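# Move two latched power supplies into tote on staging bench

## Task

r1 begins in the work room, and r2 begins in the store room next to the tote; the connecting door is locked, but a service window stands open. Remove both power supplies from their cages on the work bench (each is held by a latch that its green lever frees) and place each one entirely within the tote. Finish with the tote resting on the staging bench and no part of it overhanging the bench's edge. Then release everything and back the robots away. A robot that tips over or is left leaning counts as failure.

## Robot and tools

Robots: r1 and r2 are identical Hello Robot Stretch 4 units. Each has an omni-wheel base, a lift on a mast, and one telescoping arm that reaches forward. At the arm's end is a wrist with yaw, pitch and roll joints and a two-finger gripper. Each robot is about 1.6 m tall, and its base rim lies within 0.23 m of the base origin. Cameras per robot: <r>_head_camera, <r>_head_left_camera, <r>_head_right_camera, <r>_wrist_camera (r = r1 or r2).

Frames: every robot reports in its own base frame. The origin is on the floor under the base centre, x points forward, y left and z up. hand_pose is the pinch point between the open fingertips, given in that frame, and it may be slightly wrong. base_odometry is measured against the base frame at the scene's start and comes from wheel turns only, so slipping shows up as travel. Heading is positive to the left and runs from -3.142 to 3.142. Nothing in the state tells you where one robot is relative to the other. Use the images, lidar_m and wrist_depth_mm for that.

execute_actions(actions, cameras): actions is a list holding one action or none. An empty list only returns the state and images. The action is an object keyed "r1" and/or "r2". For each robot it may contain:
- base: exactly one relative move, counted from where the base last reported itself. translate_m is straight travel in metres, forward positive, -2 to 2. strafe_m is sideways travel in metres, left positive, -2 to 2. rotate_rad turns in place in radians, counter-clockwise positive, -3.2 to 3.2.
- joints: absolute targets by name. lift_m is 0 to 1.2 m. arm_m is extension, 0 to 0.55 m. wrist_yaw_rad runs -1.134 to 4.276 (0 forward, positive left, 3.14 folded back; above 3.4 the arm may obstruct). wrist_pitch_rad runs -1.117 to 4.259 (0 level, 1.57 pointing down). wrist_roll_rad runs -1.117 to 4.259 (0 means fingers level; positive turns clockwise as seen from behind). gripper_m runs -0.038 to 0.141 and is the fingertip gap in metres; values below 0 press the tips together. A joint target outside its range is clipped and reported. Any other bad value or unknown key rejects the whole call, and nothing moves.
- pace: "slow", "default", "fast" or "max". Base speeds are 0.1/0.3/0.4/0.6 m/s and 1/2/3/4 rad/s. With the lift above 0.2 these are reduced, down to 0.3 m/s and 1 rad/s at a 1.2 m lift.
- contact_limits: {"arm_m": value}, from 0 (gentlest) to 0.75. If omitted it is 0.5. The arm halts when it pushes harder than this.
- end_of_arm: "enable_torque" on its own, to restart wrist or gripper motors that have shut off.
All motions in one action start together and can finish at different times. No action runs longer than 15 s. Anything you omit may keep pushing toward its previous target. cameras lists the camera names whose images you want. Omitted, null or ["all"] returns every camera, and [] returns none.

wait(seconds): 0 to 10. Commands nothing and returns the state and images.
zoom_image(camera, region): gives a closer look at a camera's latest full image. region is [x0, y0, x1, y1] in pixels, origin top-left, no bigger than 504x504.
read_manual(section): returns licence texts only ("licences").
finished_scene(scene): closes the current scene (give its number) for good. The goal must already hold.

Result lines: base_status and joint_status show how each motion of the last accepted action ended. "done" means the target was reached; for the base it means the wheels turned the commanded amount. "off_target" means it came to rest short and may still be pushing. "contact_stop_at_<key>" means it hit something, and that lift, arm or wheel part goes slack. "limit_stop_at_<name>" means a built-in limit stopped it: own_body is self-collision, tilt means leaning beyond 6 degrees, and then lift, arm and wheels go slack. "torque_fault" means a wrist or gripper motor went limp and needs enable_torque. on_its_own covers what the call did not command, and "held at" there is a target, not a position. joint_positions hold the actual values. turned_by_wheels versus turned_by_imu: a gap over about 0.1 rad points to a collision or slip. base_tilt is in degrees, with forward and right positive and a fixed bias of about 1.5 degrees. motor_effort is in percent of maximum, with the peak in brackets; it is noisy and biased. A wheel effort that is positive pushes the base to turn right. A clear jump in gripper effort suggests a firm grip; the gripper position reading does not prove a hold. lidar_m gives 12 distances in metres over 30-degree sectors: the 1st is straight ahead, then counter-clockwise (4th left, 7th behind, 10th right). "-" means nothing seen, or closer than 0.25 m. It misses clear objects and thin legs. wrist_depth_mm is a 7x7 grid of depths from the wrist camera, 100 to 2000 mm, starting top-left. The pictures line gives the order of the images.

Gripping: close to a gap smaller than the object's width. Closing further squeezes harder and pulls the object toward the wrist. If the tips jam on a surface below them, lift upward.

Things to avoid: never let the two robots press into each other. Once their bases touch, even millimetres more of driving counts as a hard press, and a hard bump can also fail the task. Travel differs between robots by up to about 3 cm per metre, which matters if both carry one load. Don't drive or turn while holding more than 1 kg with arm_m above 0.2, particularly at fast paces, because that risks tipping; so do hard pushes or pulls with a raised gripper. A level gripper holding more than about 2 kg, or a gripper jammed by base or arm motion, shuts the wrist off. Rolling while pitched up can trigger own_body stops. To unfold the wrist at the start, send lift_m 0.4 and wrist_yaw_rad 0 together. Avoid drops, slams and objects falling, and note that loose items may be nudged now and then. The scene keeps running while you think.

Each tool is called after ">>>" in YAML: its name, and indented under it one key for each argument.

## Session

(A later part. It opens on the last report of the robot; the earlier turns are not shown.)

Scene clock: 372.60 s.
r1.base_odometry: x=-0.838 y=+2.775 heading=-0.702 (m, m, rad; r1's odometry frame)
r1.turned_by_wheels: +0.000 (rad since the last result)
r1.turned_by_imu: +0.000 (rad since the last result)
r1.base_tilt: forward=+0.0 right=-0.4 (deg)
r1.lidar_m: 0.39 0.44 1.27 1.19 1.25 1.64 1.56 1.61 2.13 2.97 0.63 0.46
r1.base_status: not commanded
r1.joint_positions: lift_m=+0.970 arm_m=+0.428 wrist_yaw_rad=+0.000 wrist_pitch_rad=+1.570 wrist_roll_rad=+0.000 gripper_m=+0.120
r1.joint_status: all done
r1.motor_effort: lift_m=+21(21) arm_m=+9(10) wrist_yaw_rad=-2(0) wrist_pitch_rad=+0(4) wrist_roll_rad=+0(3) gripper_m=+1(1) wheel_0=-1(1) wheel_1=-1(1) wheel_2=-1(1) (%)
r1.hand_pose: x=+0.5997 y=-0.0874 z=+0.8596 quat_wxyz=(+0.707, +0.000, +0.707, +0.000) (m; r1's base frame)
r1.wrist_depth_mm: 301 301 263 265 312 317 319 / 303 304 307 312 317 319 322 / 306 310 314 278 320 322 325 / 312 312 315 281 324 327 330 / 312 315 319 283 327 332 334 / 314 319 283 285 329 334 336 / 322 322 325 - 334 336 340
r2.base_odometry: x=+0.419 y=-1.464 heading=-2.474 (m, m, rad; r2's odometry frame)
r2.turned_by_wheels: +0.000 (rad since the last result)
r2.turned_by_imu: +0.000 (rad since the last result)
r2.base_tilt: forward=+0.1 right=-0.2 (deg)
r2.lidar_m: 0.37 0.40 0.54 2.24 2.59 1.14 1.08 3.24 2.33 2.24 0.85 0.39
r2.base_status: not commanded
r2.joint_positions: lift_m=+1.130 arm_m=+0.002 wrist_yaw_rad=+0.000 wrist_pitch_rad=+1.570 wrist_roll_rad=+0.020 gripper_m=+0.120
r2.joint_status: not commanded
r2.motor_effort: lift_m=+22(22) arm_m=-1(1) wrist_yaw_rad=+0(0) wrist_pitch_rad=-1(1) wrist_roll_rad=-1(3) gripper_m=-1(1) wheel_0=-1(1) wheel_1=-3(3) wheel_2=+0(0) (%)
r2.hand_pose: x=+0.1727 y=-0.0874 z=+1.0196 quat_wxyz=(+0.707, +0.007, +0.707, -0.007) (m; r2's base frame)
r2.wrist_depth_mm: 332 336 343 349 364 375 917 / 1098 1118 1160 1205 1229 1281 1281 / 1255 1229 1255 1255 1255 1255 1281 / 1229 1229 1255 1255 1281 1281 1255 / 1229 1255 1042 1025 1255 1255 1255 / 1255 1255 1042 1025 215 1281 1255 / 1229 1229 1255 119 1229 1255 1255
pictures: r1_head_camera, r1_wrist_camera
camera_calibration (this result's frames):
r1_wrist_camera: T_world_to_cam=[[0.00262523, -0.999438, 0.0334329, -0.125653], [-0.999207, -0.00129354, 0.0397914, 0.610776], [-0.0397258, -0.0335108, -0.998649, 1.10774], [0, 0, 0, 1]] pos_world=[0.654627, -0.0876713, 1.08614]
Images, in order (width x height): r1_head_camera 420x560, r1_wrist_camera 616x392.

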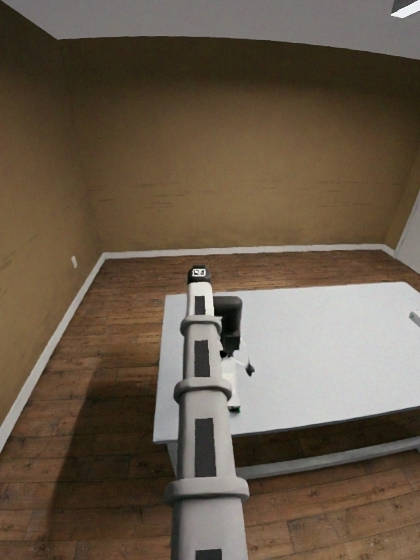

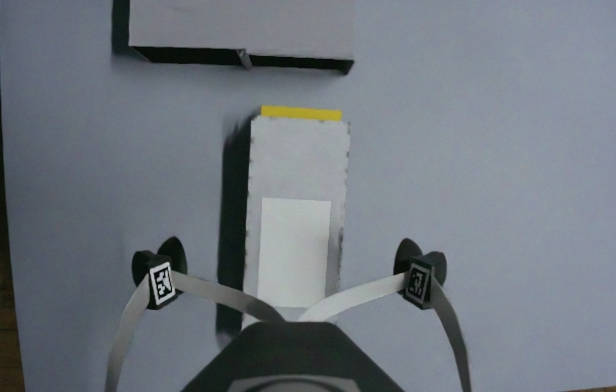

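>>> execute_actions:
  actions:
    - {"r1":{"joints":{"lift_m":0.903,"wrist_roll_rad":0.035,"arm_m":0.435,"gripper_m":0.1},"pace":"default"}}
  cameras: []

>>> execute_actions:
  actions:
    - {"r1":{"joints":{"gripper_m":0.005,"lift_m":0.899}}}
  cameras: []

>>> execute_actions:
  actions:
    - {"r1":{"joints":{"lift_m":0.95},"pace":"default"}}
  cameras: ["r1_wrist_camera"]

Scene clock: 374.03 s.
r1.base_odometry: x=-0.838 y=+2.775 heading=-0.702 (m, m, rad; r1's odometry frame)
r1.turned_by_wheels: +0.000 (rad since the last result)
r1.turned_by_imu: +0.000 (rad since the last result)
r1.base_tilt: forward=+0.0 right=-0.4 (deg)
r1.lidar_m: 0.42 0.41 1.26 1.18 1.23 1.66 1.54 1.61 2.17 2.94 0.63 0.46
r1.base_status: not commanded
r1.joint_positions: lift_m=+0.903 arm_m=+0.433 wrist_yaw_rad=+0.000 wrist_pitch_rad=+1.570 wrist_roll_rad=+0.035 gripper_m=+0.100
r1.joint_status: all done
r1.motor_effort: lift_m=+17(19) arm_m=+9(10) wrist_yaw_rad=-1(2) wrist_pitch_rad=-1(2) wrist_roll_rad=-1(4) gripper_m=-1(1) wheel_0=-1(1) wheel_1=-1(1) wheel_2=-1(1) (%)
r1.hand_pose: x=+0.6046 y=-0.0874 z=+0.7930 quat_wxyz=(+0.707, +0.012, +0.707, -0.012) (m; r1's base frame)
r1.wrist_depth_mm: 236 239 234 200 248 250 252 / 241 244 244 248 252 253 255 / 244 245 248 212 254 256 258 / 244 249 249 213 257 258 260 / 248 249 214 215 258 262 265 / 251 252 216 216 263 264 267 / 255 257 257 - 264 268 272
r2.base_odometry: x=+0.419 y=-1.464 heading=-2.474 (m, m, rad; r2's odometry frame)
r2.turned_by_wheels: +0.000 (rad since the last result)
r2.turned_by_imu: +0.000 (rad since the last result)
r2.base_tilt: forward=+0.1 right=-0.2 (deg)
r2.lidar_m: 0.38 0.39 0.55 2.23 2.62 1.15 1.08 3.25 2.32 2.22 0.87 0.39
r2.base_status: not commanded
r2.joint_positions: lift_m=+1.130 arm_m=+0.002 wrist_yaw_rad=+0.000 wrist_pitch_rad=+1.570 wrist_roll_rad=+0.020 gripper_m=+0.120
r2.joint_status: not commanded
r2.motor_effort: lift_m=+22(22) arm_m=+0(1) wrist_yaw_rad=+0(0) wrist_pitch_rad=+0(0) wrist_roll_rad=+0(1) gripper_m=-1(1) wheel_0=-1(1) wheel_1=-3(3) wheel_2=+0(0) (%)
r2.hand_pose: x=+0.1727 y=-0.0874 z=+1.0196 quat_wxyz=(+0.707, +0.007, +0.707, -0.007) (m; r2's base frame)
r2.wrist_depth_mm: 336 334 342 353 362 373 917 / 1098 1118 1182 1160 1229 1255 1281 / 1229 1255 1255 1281 1281 1308 1281 / 1255 1255 1229 1255 1255 1281 1281 / 1229 1255 1042 1042 1255 1281 1281 / 1255 1255 1025 1042 216 1281 1229 / 1229 1229 1255 119 1229 1255 1255
pictures: none
No camera images: the call's "cameras" was empty. Leave "cameras" out to get every camera's image.

Scene clock: 375.80 s.
r1.base_odometry: x=-0.838 y=+2.775 heading=-0.702 (m, m, rad; r1's odometry frame)
r1.turned_by_wheels: +0.000 (rad since the last result)
r1.turned_by_imu: +0.000 (rad since the last result)
r1.base_tilt: forward=-0.1 right=-0.3 (deg)
r1.lidar_m: 0.40 0.43 1.28 1.18 1.24 1.64 1.53 1.61 2.14 2.95 0.64 0.46
r1.base_status: not commanded
r1.joint_positions: lift_m=+0.899 arm_m=+0.433 wrist_yaw_rad=+0.000 wrist_pitch_rad=+1.570 wrist_roll_rad=+0.035 gripper_m=+0.006
r1.joint_status: all done
r1.motor_effort: lift_m=+21(20) arm_m=+9(9) wrist_yaw_rad=-3(1) wrist_pitch_rad=+0(0) wrist_roll_rad=-1(0) gripper_m=-30(30) wheel_0=-1(1) wheel_1=-1(1) wheel_2=-1(1) (%)
r1.hand_pose: x=+0.6046 y=-0.0874 z=+0.7887 quat_wxyz=(+0.707, +0.012, +0.707, -0.012) (m; r1's base frame)
r1.wrist_depth_mm: 232 235 236 238 242 244 247 / 235 236 239 240 245 248 249 / 237 240 241 188 246 250 251 / 240 243 243 191 251 254 256 / 242 244 191 191 252 256 258 / 245 173 191 193 185 258 260 / 247 250 252 - 258 262 264
r2.base_odometry: x=+0.419 y=-1.464 heading=-2.474 (m, m, rad; r2's odometry frame)
r2.turned_by_wheels: +0.000 (rad since the last result)
r2.turned_by_imu: +0.000 (rad since the last result)
r2.base_tilt: forward=+0.1 right=-0.2 (deg)
r2.lidar_m: 0.35 0.40 0.53 2.24 2.61 1.19 1.08 3.21 2.31 2.22 0.84 0.41
r2.base_status: not commanded
r2.joint_positions: lift_m=+1.130 arm_m=+0.002 wrist_yaw_rad=+0.000 wrist_pitch_rad=+1.570 wrist_roll_rad=+0.020 gripper_m=+0.120
r2.joint_status: not commanded
r2.motor_effort: lift_m=+22(22) arm_m=+0(0) wrist_yaw_rad=+0(0) wrist_pitch_rad=+0(1) wrist_roll_rad=+1(0) gripper_m=-2(0) wheel_0=-1(1) wheel_1=-3(3) wheel_2=+0(0) (%)
r2.hand_pose: x=+0.1727 y=-0.0874 z=+1.0196 quat_wxyz=(+0.707, +0.007, +0.707, -0.007) (m; r2's base frame)
r2.wrist_depth_mm: 332 336 342 351 362 375 904 / 1078 1118 1160 1182 1205 1255 1281 / 1255 1255 1255 1255 1255 1255 1255 / 1255 1229 1229 1281 1255 1255 1281 / 1255 1255 1025 1025 1255 1255 1281 / 1229 1255 1042 1025 215 1255 1255 / 1205 1229 1229 119 1255 1281 1255
pictures: none
No camera images: the call's "cameras" was empty. Leave "cameras" out to get every camera's image.

Scene clock: 376.90 s.
r1.base_odometry: x=-0.838 y=+2.775 heading=-0.702 (m, m, rad; r1's odometry frame)
r1.turned_by_wheels: +0.000 (rad since the last result)
r1.turned_by_imu: +0.000 (rad since the last result)
r1.base_tilt: forward=-0.1 right=-0.3 (deg)
r1.lidar_m: 0.40 0.45 1.29 1.19 1.23 1.67 1.55 1.63 2.16 2.94 0.62 0.43
r1.base_status: not commanded
r1.joint_positions: lift_m=+0.949 arm_m=+0.433 wrist_yaw_rad=+0.000 wrist_pitch_rad=+1.570 wrist_roll_rad=+0.035 gripper_m=+0.006
r1.joint_status: all done
r1.motor_effort: lift_m=+26(27) arm_m=+9(9) wrist_yaw_rad=-2(2) wrist_pitch_rad=+1(1) wrist_roll_rad=+0(2) gripper_m=-31(30) wheel_0=-1(1) wheel_1=-1(1) wheel_2=+0(1) (%)
r1.hand_pose: x=+0.6046 y=-0.0874 z=+0.8392 quat_wxyz=(+0.707, +0.012, +0.707, -0.012) (m; r1's base frame)
r1.wrist_depth_mm: 279 239 240 242 291 294 297 / 283 286 289 289 294 297 301 / 286 290 289 188 297 301 304 / 290 291 294 190 300 306 306 / 293 296 191 192 303 307 312 / 293 173 191 193 186 312 314 / 300 303 303 - 310 312 317
r2.base_odometry: x=+0.419 y=-1.464 heading=-2.474 (m, m, rad; r2's odometry frame)
r2.turned_by_wheels: +0.000 (rad since the last result)
r2.turned_by_imu: +0.000 (rad since the last result)
r2.base_tilt: forward=+0.1 right=-0.2 (deg)
r2.lidar_m: 0.36 0.39 0.56 2.24 2.61 1.18 1.09 3.24 2.33 2.23 0.88 0.40
r2.base_status: not commanded
r2.joint_positions: lift_m=+1.130 arm_m=+0.002 wrist_yaw_rad=+0.000 wrist_pitch_rad=+1.570 wrist_roll_rad=+0.020 gripper_m=+0.120
r2.joint_status: not commanded
r2.motor_effort: lift_m=+22(22) arm_m=+0(0) wrist_yaw_rad=+0(0) wrist_pitch_rad=-1(1) wrist_roll_rad=+0(2) gripper_m=+0(1) wheel_0=-1(1) wheel_1=-3(3) wheel_2=+0(0) (%)
r2.hand_pose: x=+0.1727 y=-0.0874 z=+1.0196 quat_wxyz=(+0.707, +0.007, +0.707, -0.007) (m; r2's base frame)
r2.wrist_depth_mm: 336 336 342 353 362 375 917 / 1098 1138 1160 1182 1229 1255 1281 / 1229 1255 1229 1255 1255 1281 1308 / 1229 1255 1255 1255 1281 1281 1255 / 1229 1255 1042 1042 1255 1255 1281 / 1205 1229 1042 1025 215 1255 1255 / 1229 1229 1229 119 1281 1255 1255
pictures: r1_wrist_camera
camera_calibration (this result's frames):
r1_wrist_camera: T_world_to_cam=[[-0.0321343, -0.998925, 0.0334007, -0.103896], [-0.998645, 0.0334583, 0.0398677, 0.619182], [-0.0409424, -0.0320744, -0.998647, 1.08841], [0, 0, 0, 1]] pos_world=[0.659567, -0.0895906, 1.06573]
Images, in order (width x height): r1_wrist_camera 616x392.

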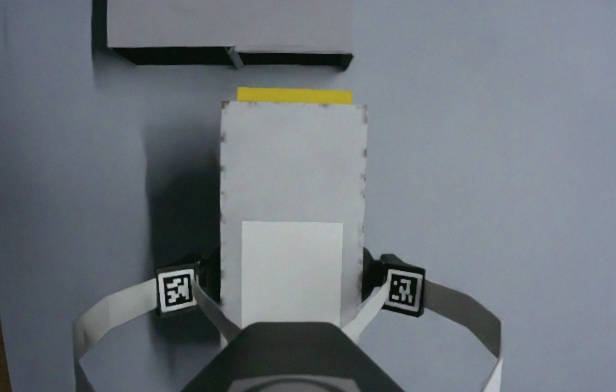

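>>> execute_actions:
  actions:
    - {"r1":{"joints":{"arm_m":0.04,"wrist_roll_rad":0},"pace":"fast"}}
  cameras: []

>>> execute_actions:
  actions:
    - {"r1":{"base":{"rotate_rad":-1.565},"pace":"default"}}
  cameras: ["r1_head_camera"]

Scene clock: 378.90 s.
r1.base_odometry: x=-0.838 y=+2.775 heading=-0.702 (m, m, rad; r1's odometry frame)
r1.turned_by_wheels: +0.000 (rad since the last result)
r1.turned_by_imu: +0.000 (rad since the last result)
r1.base_tilt: forward=+0.0 right=-0.3 (deg)
r1.lidar_m: 0.39 0.42 1.26 1.20 1.24 1.64 1.54 1.62 2.17 2.92 0.63 0.30
r1.base_status: not commanded
r1.joint_positions: lift_m=+0.949 arm_m=+0.042 wrist_yaw_rad=+0.000 wrist_pitch_rad=+1.570 wrist_roll_rad=+0.000 gripper_m=+0.006
r1.joint_status: all done
r1.motor_effort: lift_m=+26(26) arm_m=-9(11) wrist_yaw_rad=+0(3) wrist_pitch_rad=-1(4) wrist_roll_rad=+0(3) gripper_m=-29(29) wheel_0=-1(1) wheel_1=-1(1) wheel_2=+0(1) (%)
r1.hand_pose: x=+0.2126 y=-0.0874 z=+0.8392 quat_wxyz=(+0.707, +0.000, +0.707, +0.000) (m; r1's base frame)
r1.wrist_depth_mm: 991 976 1025 1008 1025 1042 1042 / 991 1008 878 866 1042 1025 1042 / 1008 1025 1008 187 1078 1078 1098 / 1025 1060 842 190 1060 1098 1078 / 1025 1042 191 192 1042 1078 1098 / 1042 173 192 194 186 1078 1118 / 1025 1078 1042 - 1098 1118 1118
r2.base_odometry: x=+0.419 y=-1.464 heading=-2.474 (m, m, rad; r2's odometry frame)
r2.turned_by_wheels: +0.000 (rad since the last result)
r2.turned_by_imu: +0.000 (rad since the last result)
r2.base_tilt: forward=+0.1 right=-0.2 (deg)
r2.lidar_m: 0.36 0.38 0.55 2.22 2.62 1.16 1.09 3.27 2.31 2.22 0.89 0.40
r2.base_status: not commanded
r2.joint_positions: lift_m=+1.130 arm_m=+0.002 wrist_yaw_rad=+0.000 wrist_pitch_rad=+1.570 wrist_roll_rad=+0.020 gripper_m=+0.120
r2.joint_status: not commanded
r2.motor_effort: lift_m=+22(22) arm_m=+0(0) wrist_yaw_rad=+0(0) wrist_pitch_rad=-1(1) wrist_roll_rad=-1(1) gripper_m=-1(1) wheel_0=-1(1) wheel_1=-3(3) wheel_2=+0(0) (%)
r2.hand_pose: x=+0.1727 y=-0.0874 z=+1.0196 quat_wxyz=(+0.707, +0.007, +0.707, -0.007) (m; r2's base frame)
r2.wrist_depth_mm: 334 332 343 351 362 375 917 / 1098 1118 1160 1182 1205 1255 1281 / 1255 1229 1255 1255 1255 1281 1281 / 1255 1255 1255 1281 1255 1255 1255 / 1255 1229 1025 1042 1255 1281 1255 / 1229 1229 1042 1025 216 1255 1255 / 1229 1229 1229 119 1255 1255 1281
pictures: none
No camera images: the call's "cameras" was empty. Leave "cameras" out to get every camera's image.

Scene clock: 381.07 s.
r1.base_odometry: x=-0.838 y=+2.775 heading=-2.267 (m, m, rad; r1's odometry frame)
r1.turned_by_wheels: -1.565 (rad since the last result)
r1.turned_by_imu: -1.584 (rad since the last result)
r1.base_tilt: forward=-0.1 right=-0.4 (deg)
r1.lidar_m: 2.91 0.63 0.45 0.39 0.41 1.27 1.19 1.22 1.63 1.54 1.63 0.31
r1.base_status: done
r1.joint_positions: lift_m=+0.950 arm_m=+0.042 wrist_yaw_rad=+0.000 wrist_pitch_rad=+1.570 wrist_roll_rad=+0.000 gripper_m=+0.006
r1.joint_status: not commanded
r1.motor_effort: lift_m=+26(26) arm_m=-9(9) wrist_yaw_rad=-1(2) wrist_pitch_rad=-1(1) wrist_roll_rad=-1(2) gripper_m=-29(30) wheel_0=+0(7) wheel_1=-1(7) wheel_2=-2(5) (%)
r1.hand_pose: x=+0.2127 y=-0.0874 z=+0.8392 quat_wxyz=(+0.707, +0.000, +0.707, +0.000) (m; r1's base frame)
r1.wrist_depth_mm: 960 1008 1008 1025 1025 1042 1025 / 1008 991 1008 1025 1042 1060 1042 / 1025 1025 1025 188 1060 1078 1098 / 946 1008 854 190 1060 1098 1078 / 1042 1042 191 191 1078 1078 1118 / 866 172 191 193 185 1098 1118 / 1060 1078 1078 - 1118 1118 1098
r2.base_odometry: x=+0.419 y=-1.464 heading=-2.474 (m, m, rad; r2's odometry frame)
r2.turned_by_wheels: +0.000 (rad since the last result)
r2.turned_by_imu: +0.001 (rad since the last result)
r2.base_tilt: forward=+0.1 right=-0.3 (deg)
r2.lidar_m: 0.39 0.39 0.54 2.24 2.62 1.16 1.11 3.24 2.32 2.22 0.86 0.38
r2.base_status: not commanded
r2.joint_positions: lift_m=+1.130 arm_m=+0.002 wrist_yaw_rad=+0.000 wrist_pitch_rad=+1.570 wrist_roll_rad=+0.020 gripper_m=+0.120
r2.joint_status: not commanded
r2.motor_effort: lift_m=+22(22) arm_m=+0(1) wrist_yaw_rad=+0(0) wrist_pitch_rad=-1(0) wrist_roll_rad=+0(0) gripper_m=-1(1) wheel_0=-1(1) wheel_1=-3(3) wheel_2=+0(0) (%)
r2.hand_pose: x=+0.1727 y=-0.0874 z=+1.0196 quat_wxyz=(+0.707, +0.007, +0.707, -0.007) (m; r2's base frame)
r2.wrist_depth_mm: 334 336 342 351 362 375 917 / 1098 1160 1182 1182 1229 1281 1281 / 1255 1255 1281 1281 1255 1281 1308 / 1255 1255 1229 1255 1255 1255 1255 / 1229 1255 1042 1042 1281 1255 1281 / 1229 1229 1042 1025 216 1255 1255 / 1229 1229 1229 119 1255 1255 1255
pictures: r1_head_camera
Images, in order (width x height): r1_head_camera 420x560.

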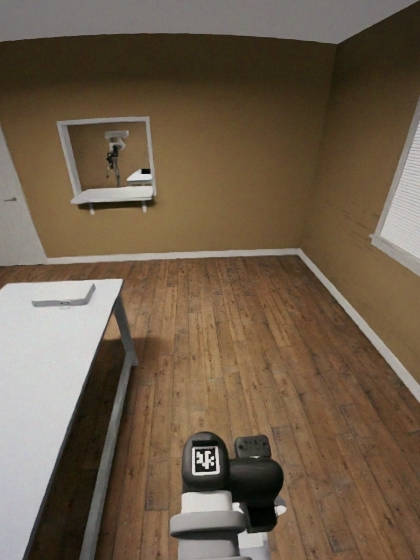

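>>> execute_actions:
  actions:
    - {"r1":{"base":{"translate_m":2.0},"pace":"fast"}}
  cameras: []

>>> execute_actions:
  actions:
    - {"r1":{"base":{"strafe_m":1.1},"joints":{"lift_m":1.1},"pace":"fast"}}
  cameras: ["r1_head_camera","r2_head_camera"]

Scene clock: 388.13 s.
r1.base_odometry: x=-2.121 y=+1.241 heading=-2.267 (m, m, rad; r1's odometry frame)
r1.turned_by_wheels: +0.000 (rad since the last result)
r1.turned_by_imu: +0.003 (rad since the last result)
r1.base_tilt: forward=-0.1 right=-0.3 (deg)
r1.lidar_m: 1.09 1.00 1.21 3.22 0.89 0.80 1.82 2.24 1.55 1.47 1.54 0.26
r1.base_status: done
r1.joint_positions: lift_m=+0.950 arm_m=+0.041 wrist_yaw_rad=+0.000 wrist_pitch_rad=+1.570 wrist_roll_rad=+0.000 gripper_m=+0.006
r1.joint_status: not commanded
r1.motor_effort: lift_m=+26(26) arm_m=-9(9) wrist_yaw_rad=-2(3) wrist_pitch_rad=+1(1) wrist_roll_rad=-1(2) gripper_m=-29(30) wheel_0=+0(7) wheel_1=-1(3) wheel_2=+1(10) (%)
r1.hand_pose: x=+0.2127 y=-0.0874 z=+0.8392 quat_wxyz=(+0.707, +0.000, +0.707, +0.000) (m; r1's base frame)
r1.wrist_depth_mm: 1008 991 1025 1025 1042 1042 1060 / 1008 1025 1008 1008 1025 1060 1060 / 1008 1025 1025 189 1060 1060 1042 / 1008 1025 842 189 1060 1060 1078 / 1042 1042 191 191 1042 1098 1098 / 1025 174 191 193 186 1078 1138 / 1042 1042 1078 - 1078 1118 1118
r2.base_odometry: x=+0.419 y=-1.464 heading=-2.474 (m, m, rad; r2's odometry frame)
r2.turned_by_wheels: +0.000 (rad since the last result)
r2.turned_by_imu: +0.002 (rad since the last result)
r2.base_tilt: forward=+0.1 right=-0.3 (deg)
r2.lidar_m: 0.34 0.39 0.54 2.19 2.61 1.16 1.08 3.24 2.32 2.23 0.88 0.40
r2.base_status: not commanded
r2.joint_positions: lift_m=+1.130 arm_m=+0.002 wrist_yaw_rad=+0.000 wrist_pitch_rad=+1.570 wrist_roll_rad=+0.020 gripper_m=+0.120
r2.joint_status: not commanded
r2.motor_effort: lift_m=+22(22) arm_m=-1(0) wrist_yaw_rad=+0(0) wrist_pitch_rad=+0(1) wrist_roll_rad=+0(2) gripper_m=-1(1) wheel_0=-1(1) wheel_1=-3(3) wheel_2=+0(0) (%)
r2.hand_pose: x=+0.1727 y=-0.0874 z=+1.0196 quat_wxyz=(+0.707, +0.007, +0.707, -0.007) (m; r2's base frame)
r2.wrist_depth_mm: 334 334 342 349 362 375 917 / 1098 1138 1182 1160 1229 1255 1255 / 1229 1255 1281 1255 1255 1255 1281 / 1229 1281 1255 1255 1281 1255 1281 / 1229 1229 1042 1042 1281 1281 1281 / 1255 1229 1025 1042 216 1255 1255 / 1229 1229 1255 119 1255 1255 1255
pictures: none
No camera images: the call's "cameras" was empty. Leave "cameras" out to get every camera's image.

Scene clock: 392.47 s.
r1.base_odometry: x=-1.277 y=+0.535 heading=-2.267 (m, m, rad; r1's odometry frame)
r1.turned_by_wheels: +0.000 (rad since the last result)
r1.turned_by_imu: -0.002 (rad since the last result)
r1.base_tilt: forward=+0.0 right=-0.4 (deg)
r1.lidar_m: 0.26 0.88 1.44 2.13 2.22 2.95 0.62 0.69 2.73 2.60 1.58 0.28
r1.base_status: done
r1.joint_positions: lift_m=+1.100 arm_m=+0.041 wrist_yaw_rad=+0.000 wrist_pitch_rad=+1.570 wrist_roll_rad=+0.000 gripper_m=+0.006
r1.joint_status: all done
r1.motor_effort: lift_m=+26(29) arm_m=-9(9) wrist_yaw_rad=-3(2) wrist_pitch_rad=+0(1) wrist_roll_rad=+1(3) gripper_m=-29(30) wheel_0=+1(11) wheel_1=-1(12) wheel_2=+1(2) (%)
r1.hand_pose: x=+0.2127 y=-0.0874 z=+0.9893 quat_wxyz=(+0.707, +0.000, +0.707, +0.000) (m; r1's base frame)
r1.wrist_depth_mm: 1118 1098 1160 1182 1160 1205 1182 / 1118 1160 1160 1160 1229 1205 1205 / 1160 1160 1160 188 1229 1229 1255 / 1138 1182 991 190 1229 1205 1205 / 1160 1182 190 191 1229 1229 1229 / 1205 173 192 194 186 1255 1255 / 1182 1205 1182 - 1229 1255 1255
r2.base_odometry: x=+0.419 y=-1.464 heading=-2.474 (m, m, rad; r2's odometry frame)
r2.turned_by_wheels: +0.000 (rad since the last result)
r2.turned_by_imu: +0.001 (rad since the last result)
r2.base_tilt: forward=+0.1 right=-0.2 (deg)
r2.lidar_m: 0.36 0.37 0.53 2.21 2.59 1.17 1.09 3.26 2.32 2.23 0.87 0.38
r2.base_status: not commanded
r2.joint_positions: lift_m=+1.130 arm_m=+0.002 wrist_yaw_rad=+0.000 wrist_pitch_rad=+1.570 wrist_roll_rad=+0.020 gripper_m=+0.120
r2.joint_status: not commanded
r2.motor_effort: lift_m=+22(22) arm_m=-1(0) wrist_yaw_rad=+0(0) wrist_pitch_rad=-1(1) wrist_roll_rad=-1(1) gripper_m=-2(1) wheel_0=-1(1) wheel_1=-3(3) wheel_2=+1(0) (%)
r2.hand_pose: x=+0.1727 y=-0.0874 z=+1.0196 quat_wxyz=(+0.707, +0.007, +0.707, -0.007) (m; r2's base frame)
r2.wrist_depth_mm: 334 336 342 351 362 375 931 / 1118 1118 1160 1205 1229 1281 1281 / 1255 1255 1281 1281 1255 1255 1281 / 1255 1229 1255 1255 1281 1255 1281 / 1255 1255 1025 1042 1255 1255 1255 / 1229 1229 1042 1042 214 1255 1281 / 1229 1205 1229 119 1255 1255 1255
pictures: r1_head_camera, r2_head_camera
Images, in order (width x height): r1_head_camera 420x560, r2_head_camera 420x560.

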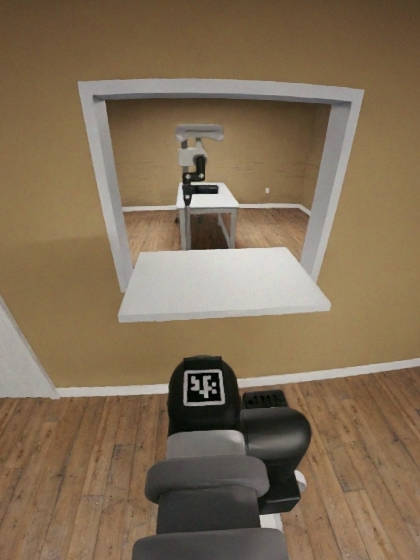

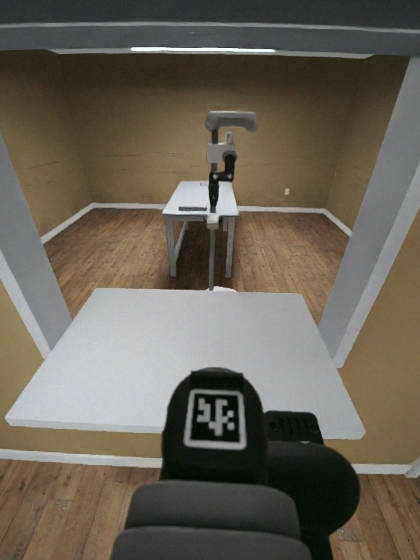

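>>> execute_actions:
  actions:
    - {"r1":{"base":{"rotate_rad":0.04}},"r2":{"base":{"strafe_m":0.097}}}
  cameras: []

>>> execute_actions:
  actions:
    - {"r1":{"base":{"translate_m":0.42},"joints":{"arm_m":0.18}}}
  cameras: ["r1_head_camera"]

Scene clock: 394.20 s.
r1.base_odometry: x=-1.277 y=+0.535 heading=-2.227 (m, m, rad; r1's odometry frame)
r1.turned_by_wheels: +0.040 (rad since the last result)
r1.turned_by_imu: +0.040 (rad since the last result)
r1.base_tilt: forward=-0.1 right=-0.4 (deg)
r1.lidar_m: 0.84 0.86 1.50 2.13 2.24 3.09 0.61 0.71 2.68 2.58 1.51 0.29
r1.base_status: done
r1.joint_positions: lift_m=+1.100 arm_m=+0.041 wrist_yaw_rad=+0.000 wrist_pitch_rad=+1.570 wrist_roll_rad=+0.000 gripper_m=+0.006
r1.joint_status: not commanded
r1.motor_effort: lift_m=+25(25) arm_m=-8(8) wrist_yaw_rad=-2(1) wrist_pitch_rad=+0(0) wrist_roll_rad=-2(2) gripper_m=-30(30) wheel_0=-2(3) wheel_1=+0(1) wheel_2=-1(2) (%)
r1.hand_pose: x=+0.2127 y=-0.0874 z=+0.9893 quat_wxyz=(+0.707, +0.000, +0.707, +0.000) (m; r1's base frame)
r1.wrist_depth_mm: 1118 1138 1160 1182 1138 1138 1205 / 1118 1160 1182 1160 1160 1182 1205 / 1138 1160 1182 187 1182 1205 1182 / 1160 1182 1008 190 1205 1182 1229 / 1160 1205 191 192 1205 1229 1281 / 1255 173 192 194 186 1229 1255 / 1205 1255 1205 - 1255 1229 1308
r2.base_odometry: x=+0.479 y=-1.540 heading=-2.474 (m, m, rad; r2's odometry frame)
r2.turned_by_wheels: +0.000 (rad since the last result)
r2.turned_by_imu: +0.000 (rad since the last result)
r2.base_tilt: forward=+0.2 right=-0.2 (deg)
r2.lidar_m: 0.36 0.38 0.54 2.25 2.49 1.16 1.10 1.19 2.42 2.30 0.56 0.40
r2.base_status: done
r2.joint_positions: lift_m=+1.130 arm_m=+0.002 wrist_yaw_rad=+0.000 wrist_pitch_rad=+1.570 wrist_roll_rad=+0.020 gripper_m=+0.120
r2.joint_status: not commanded
r2.motor_effort: lift_m=+22(22) arm_m=-1(0) wrist_yaw_rad=+0(0) wrist_pitch_rad=-1(1) wrist_roll_rad=+0(1) gripper_m=-1(0) wheel_0=-4(13) wheel_1=+1(10) wheel_2=+0(0) (%)
r2.hand_pose: x=+0.1727 y=-0.0874 z=+1.0196 quat_wxyz=(+0.707, +0.007, +0.707, -0.007) (m; r2's base frame)
r2.wrist_depth_mm: 334 334 338 349 357 368 904 / 1078 1118 1160 1160 1229 1281 1281 / 1229 1255 1255 1229 1281 1255 1281 / 1255 1255 1255 1255 1281 1281 1255 / 1229 1255 1042 1042 1255 1255 1255 / 1229 1229 1042 1025 215 1255 1255 / 1255 1229 1229 119 1255 1281 1255
pictures: none
No camera images: the call's "cameras" was empty. Leave "cameras" out to get every camera's image.

Scene clock: 397.07 s.
r1.base_odometry: x=-1.533 y=+0.202 heading=-2.227 (m, m, rad; r1's odometry frame)
r1.turned_by_wheels: +0.000 (rad since the last result)
r1.turned_by_imu: +0.001 (rad since the last result)
r1.base_tilt: forward=+0.0 right=-0.4 (deg)
r1.lidar_m: 0.25 0.44 0.91 2.14 2.23 3.11 1.06 1.13 2.69 2.49 0.63 0.25
r1.base_status: done
r1.joint_positions: lift_m=+1.100 arm_m=+0.179 wrist_yaw_rad=+0.000 wrist_pitch_rad=+1.570 wrist_roll_rad=+0.000 gripper_m=+0.006
r1.joint_status: all done
r1.motor_effort: lift_m=+26(26) arm_m=+8(8) wrist_yaw_rad=-2(0) wrist_pitch_rad=+0(4) wrist_roll_rad=-2(2) gripper_m=-29(29) wheel_0=-1(6) wheel_1=+0(1) wheel_2=+0(9) (%)
r1.hand_pose: x=+0.3497 y=-0.0874 z=+0.9893 quat_wxyz=(+0.708, +0.000, +0.707, +0.000) (m; r1's base frame)
r1.wrist_depth_mm: 278 282 285 287 291 294 294 / 282 286 287 289 293 297 298 / 1160 1160 289 189 307 300 303 / 1182 1182 1182 190 1229 1255 1255 / 1205 1182 191 191 1205 1229 1255 / 1205 173 193 194 186 1281 1255 / 1182 1205 1205 - 1255 1255 1255
r2.base_odometry: x=+0.479 y=-1.540 heading=-2.474 (m, m, rad; r2's odometry frame)
r2.turned_by_wheels: +0.000 (rad since the last result)
r2.turned_by_imu: +0.001 (rad since the last result)
r2.base_tilt: forward=+0.2 right=-0.2 (deg)
r2.lidar_m: 0.36 0.40 0.54 2.24 2.51 1.18 1.09 1.16 2.41 2.32 0.56 0.36
r2.base_status: not commanded
r2.joint_positions: lift_m=+1.130 arm_m=+0.002 wrist_yaw_rad=+0.000 wrist_pitch_rad=+1.570 wrist_roll_rad=+0.020 gripper_m=+0.120
r2.joint_status: not commanded
r2.motor_effort: lift_m=+22(22) arm_m=+0(1) wrist_yaw_rad=+0(0) wrist_pitch_rad=+0(1) wrist_roll_rad=-2(1) gripper_m=-2(1) wheel_0=-4(4) wheel_1=+1(1) wheel_2=+0(0) (%)
r2.hand_pose: x=+0.1727 y=-0.0874 z=+1.0196 quat_wxyz=(+0.707, +0.007, +0.707, -0.007) (m; r2's base frame)
r2.wrist_depth_mm: 334 336 338 347 357 368 917 / 1078 1118 1160 1182 1229 1281 1281 / 1229 1255 1255 1281 1255 1255 1255 / 1255 1229 1255 1255 1255 1255 1281 / 1229 1255 1042 1025 1255 1281 1255 / 1229 1255 1025 1025 215 1255 1281 / 1229 1229 1229 119 1255 1255 1281
pictures: r1_head_camera
Images, in order (width x height): r1_head_camera 420x560.

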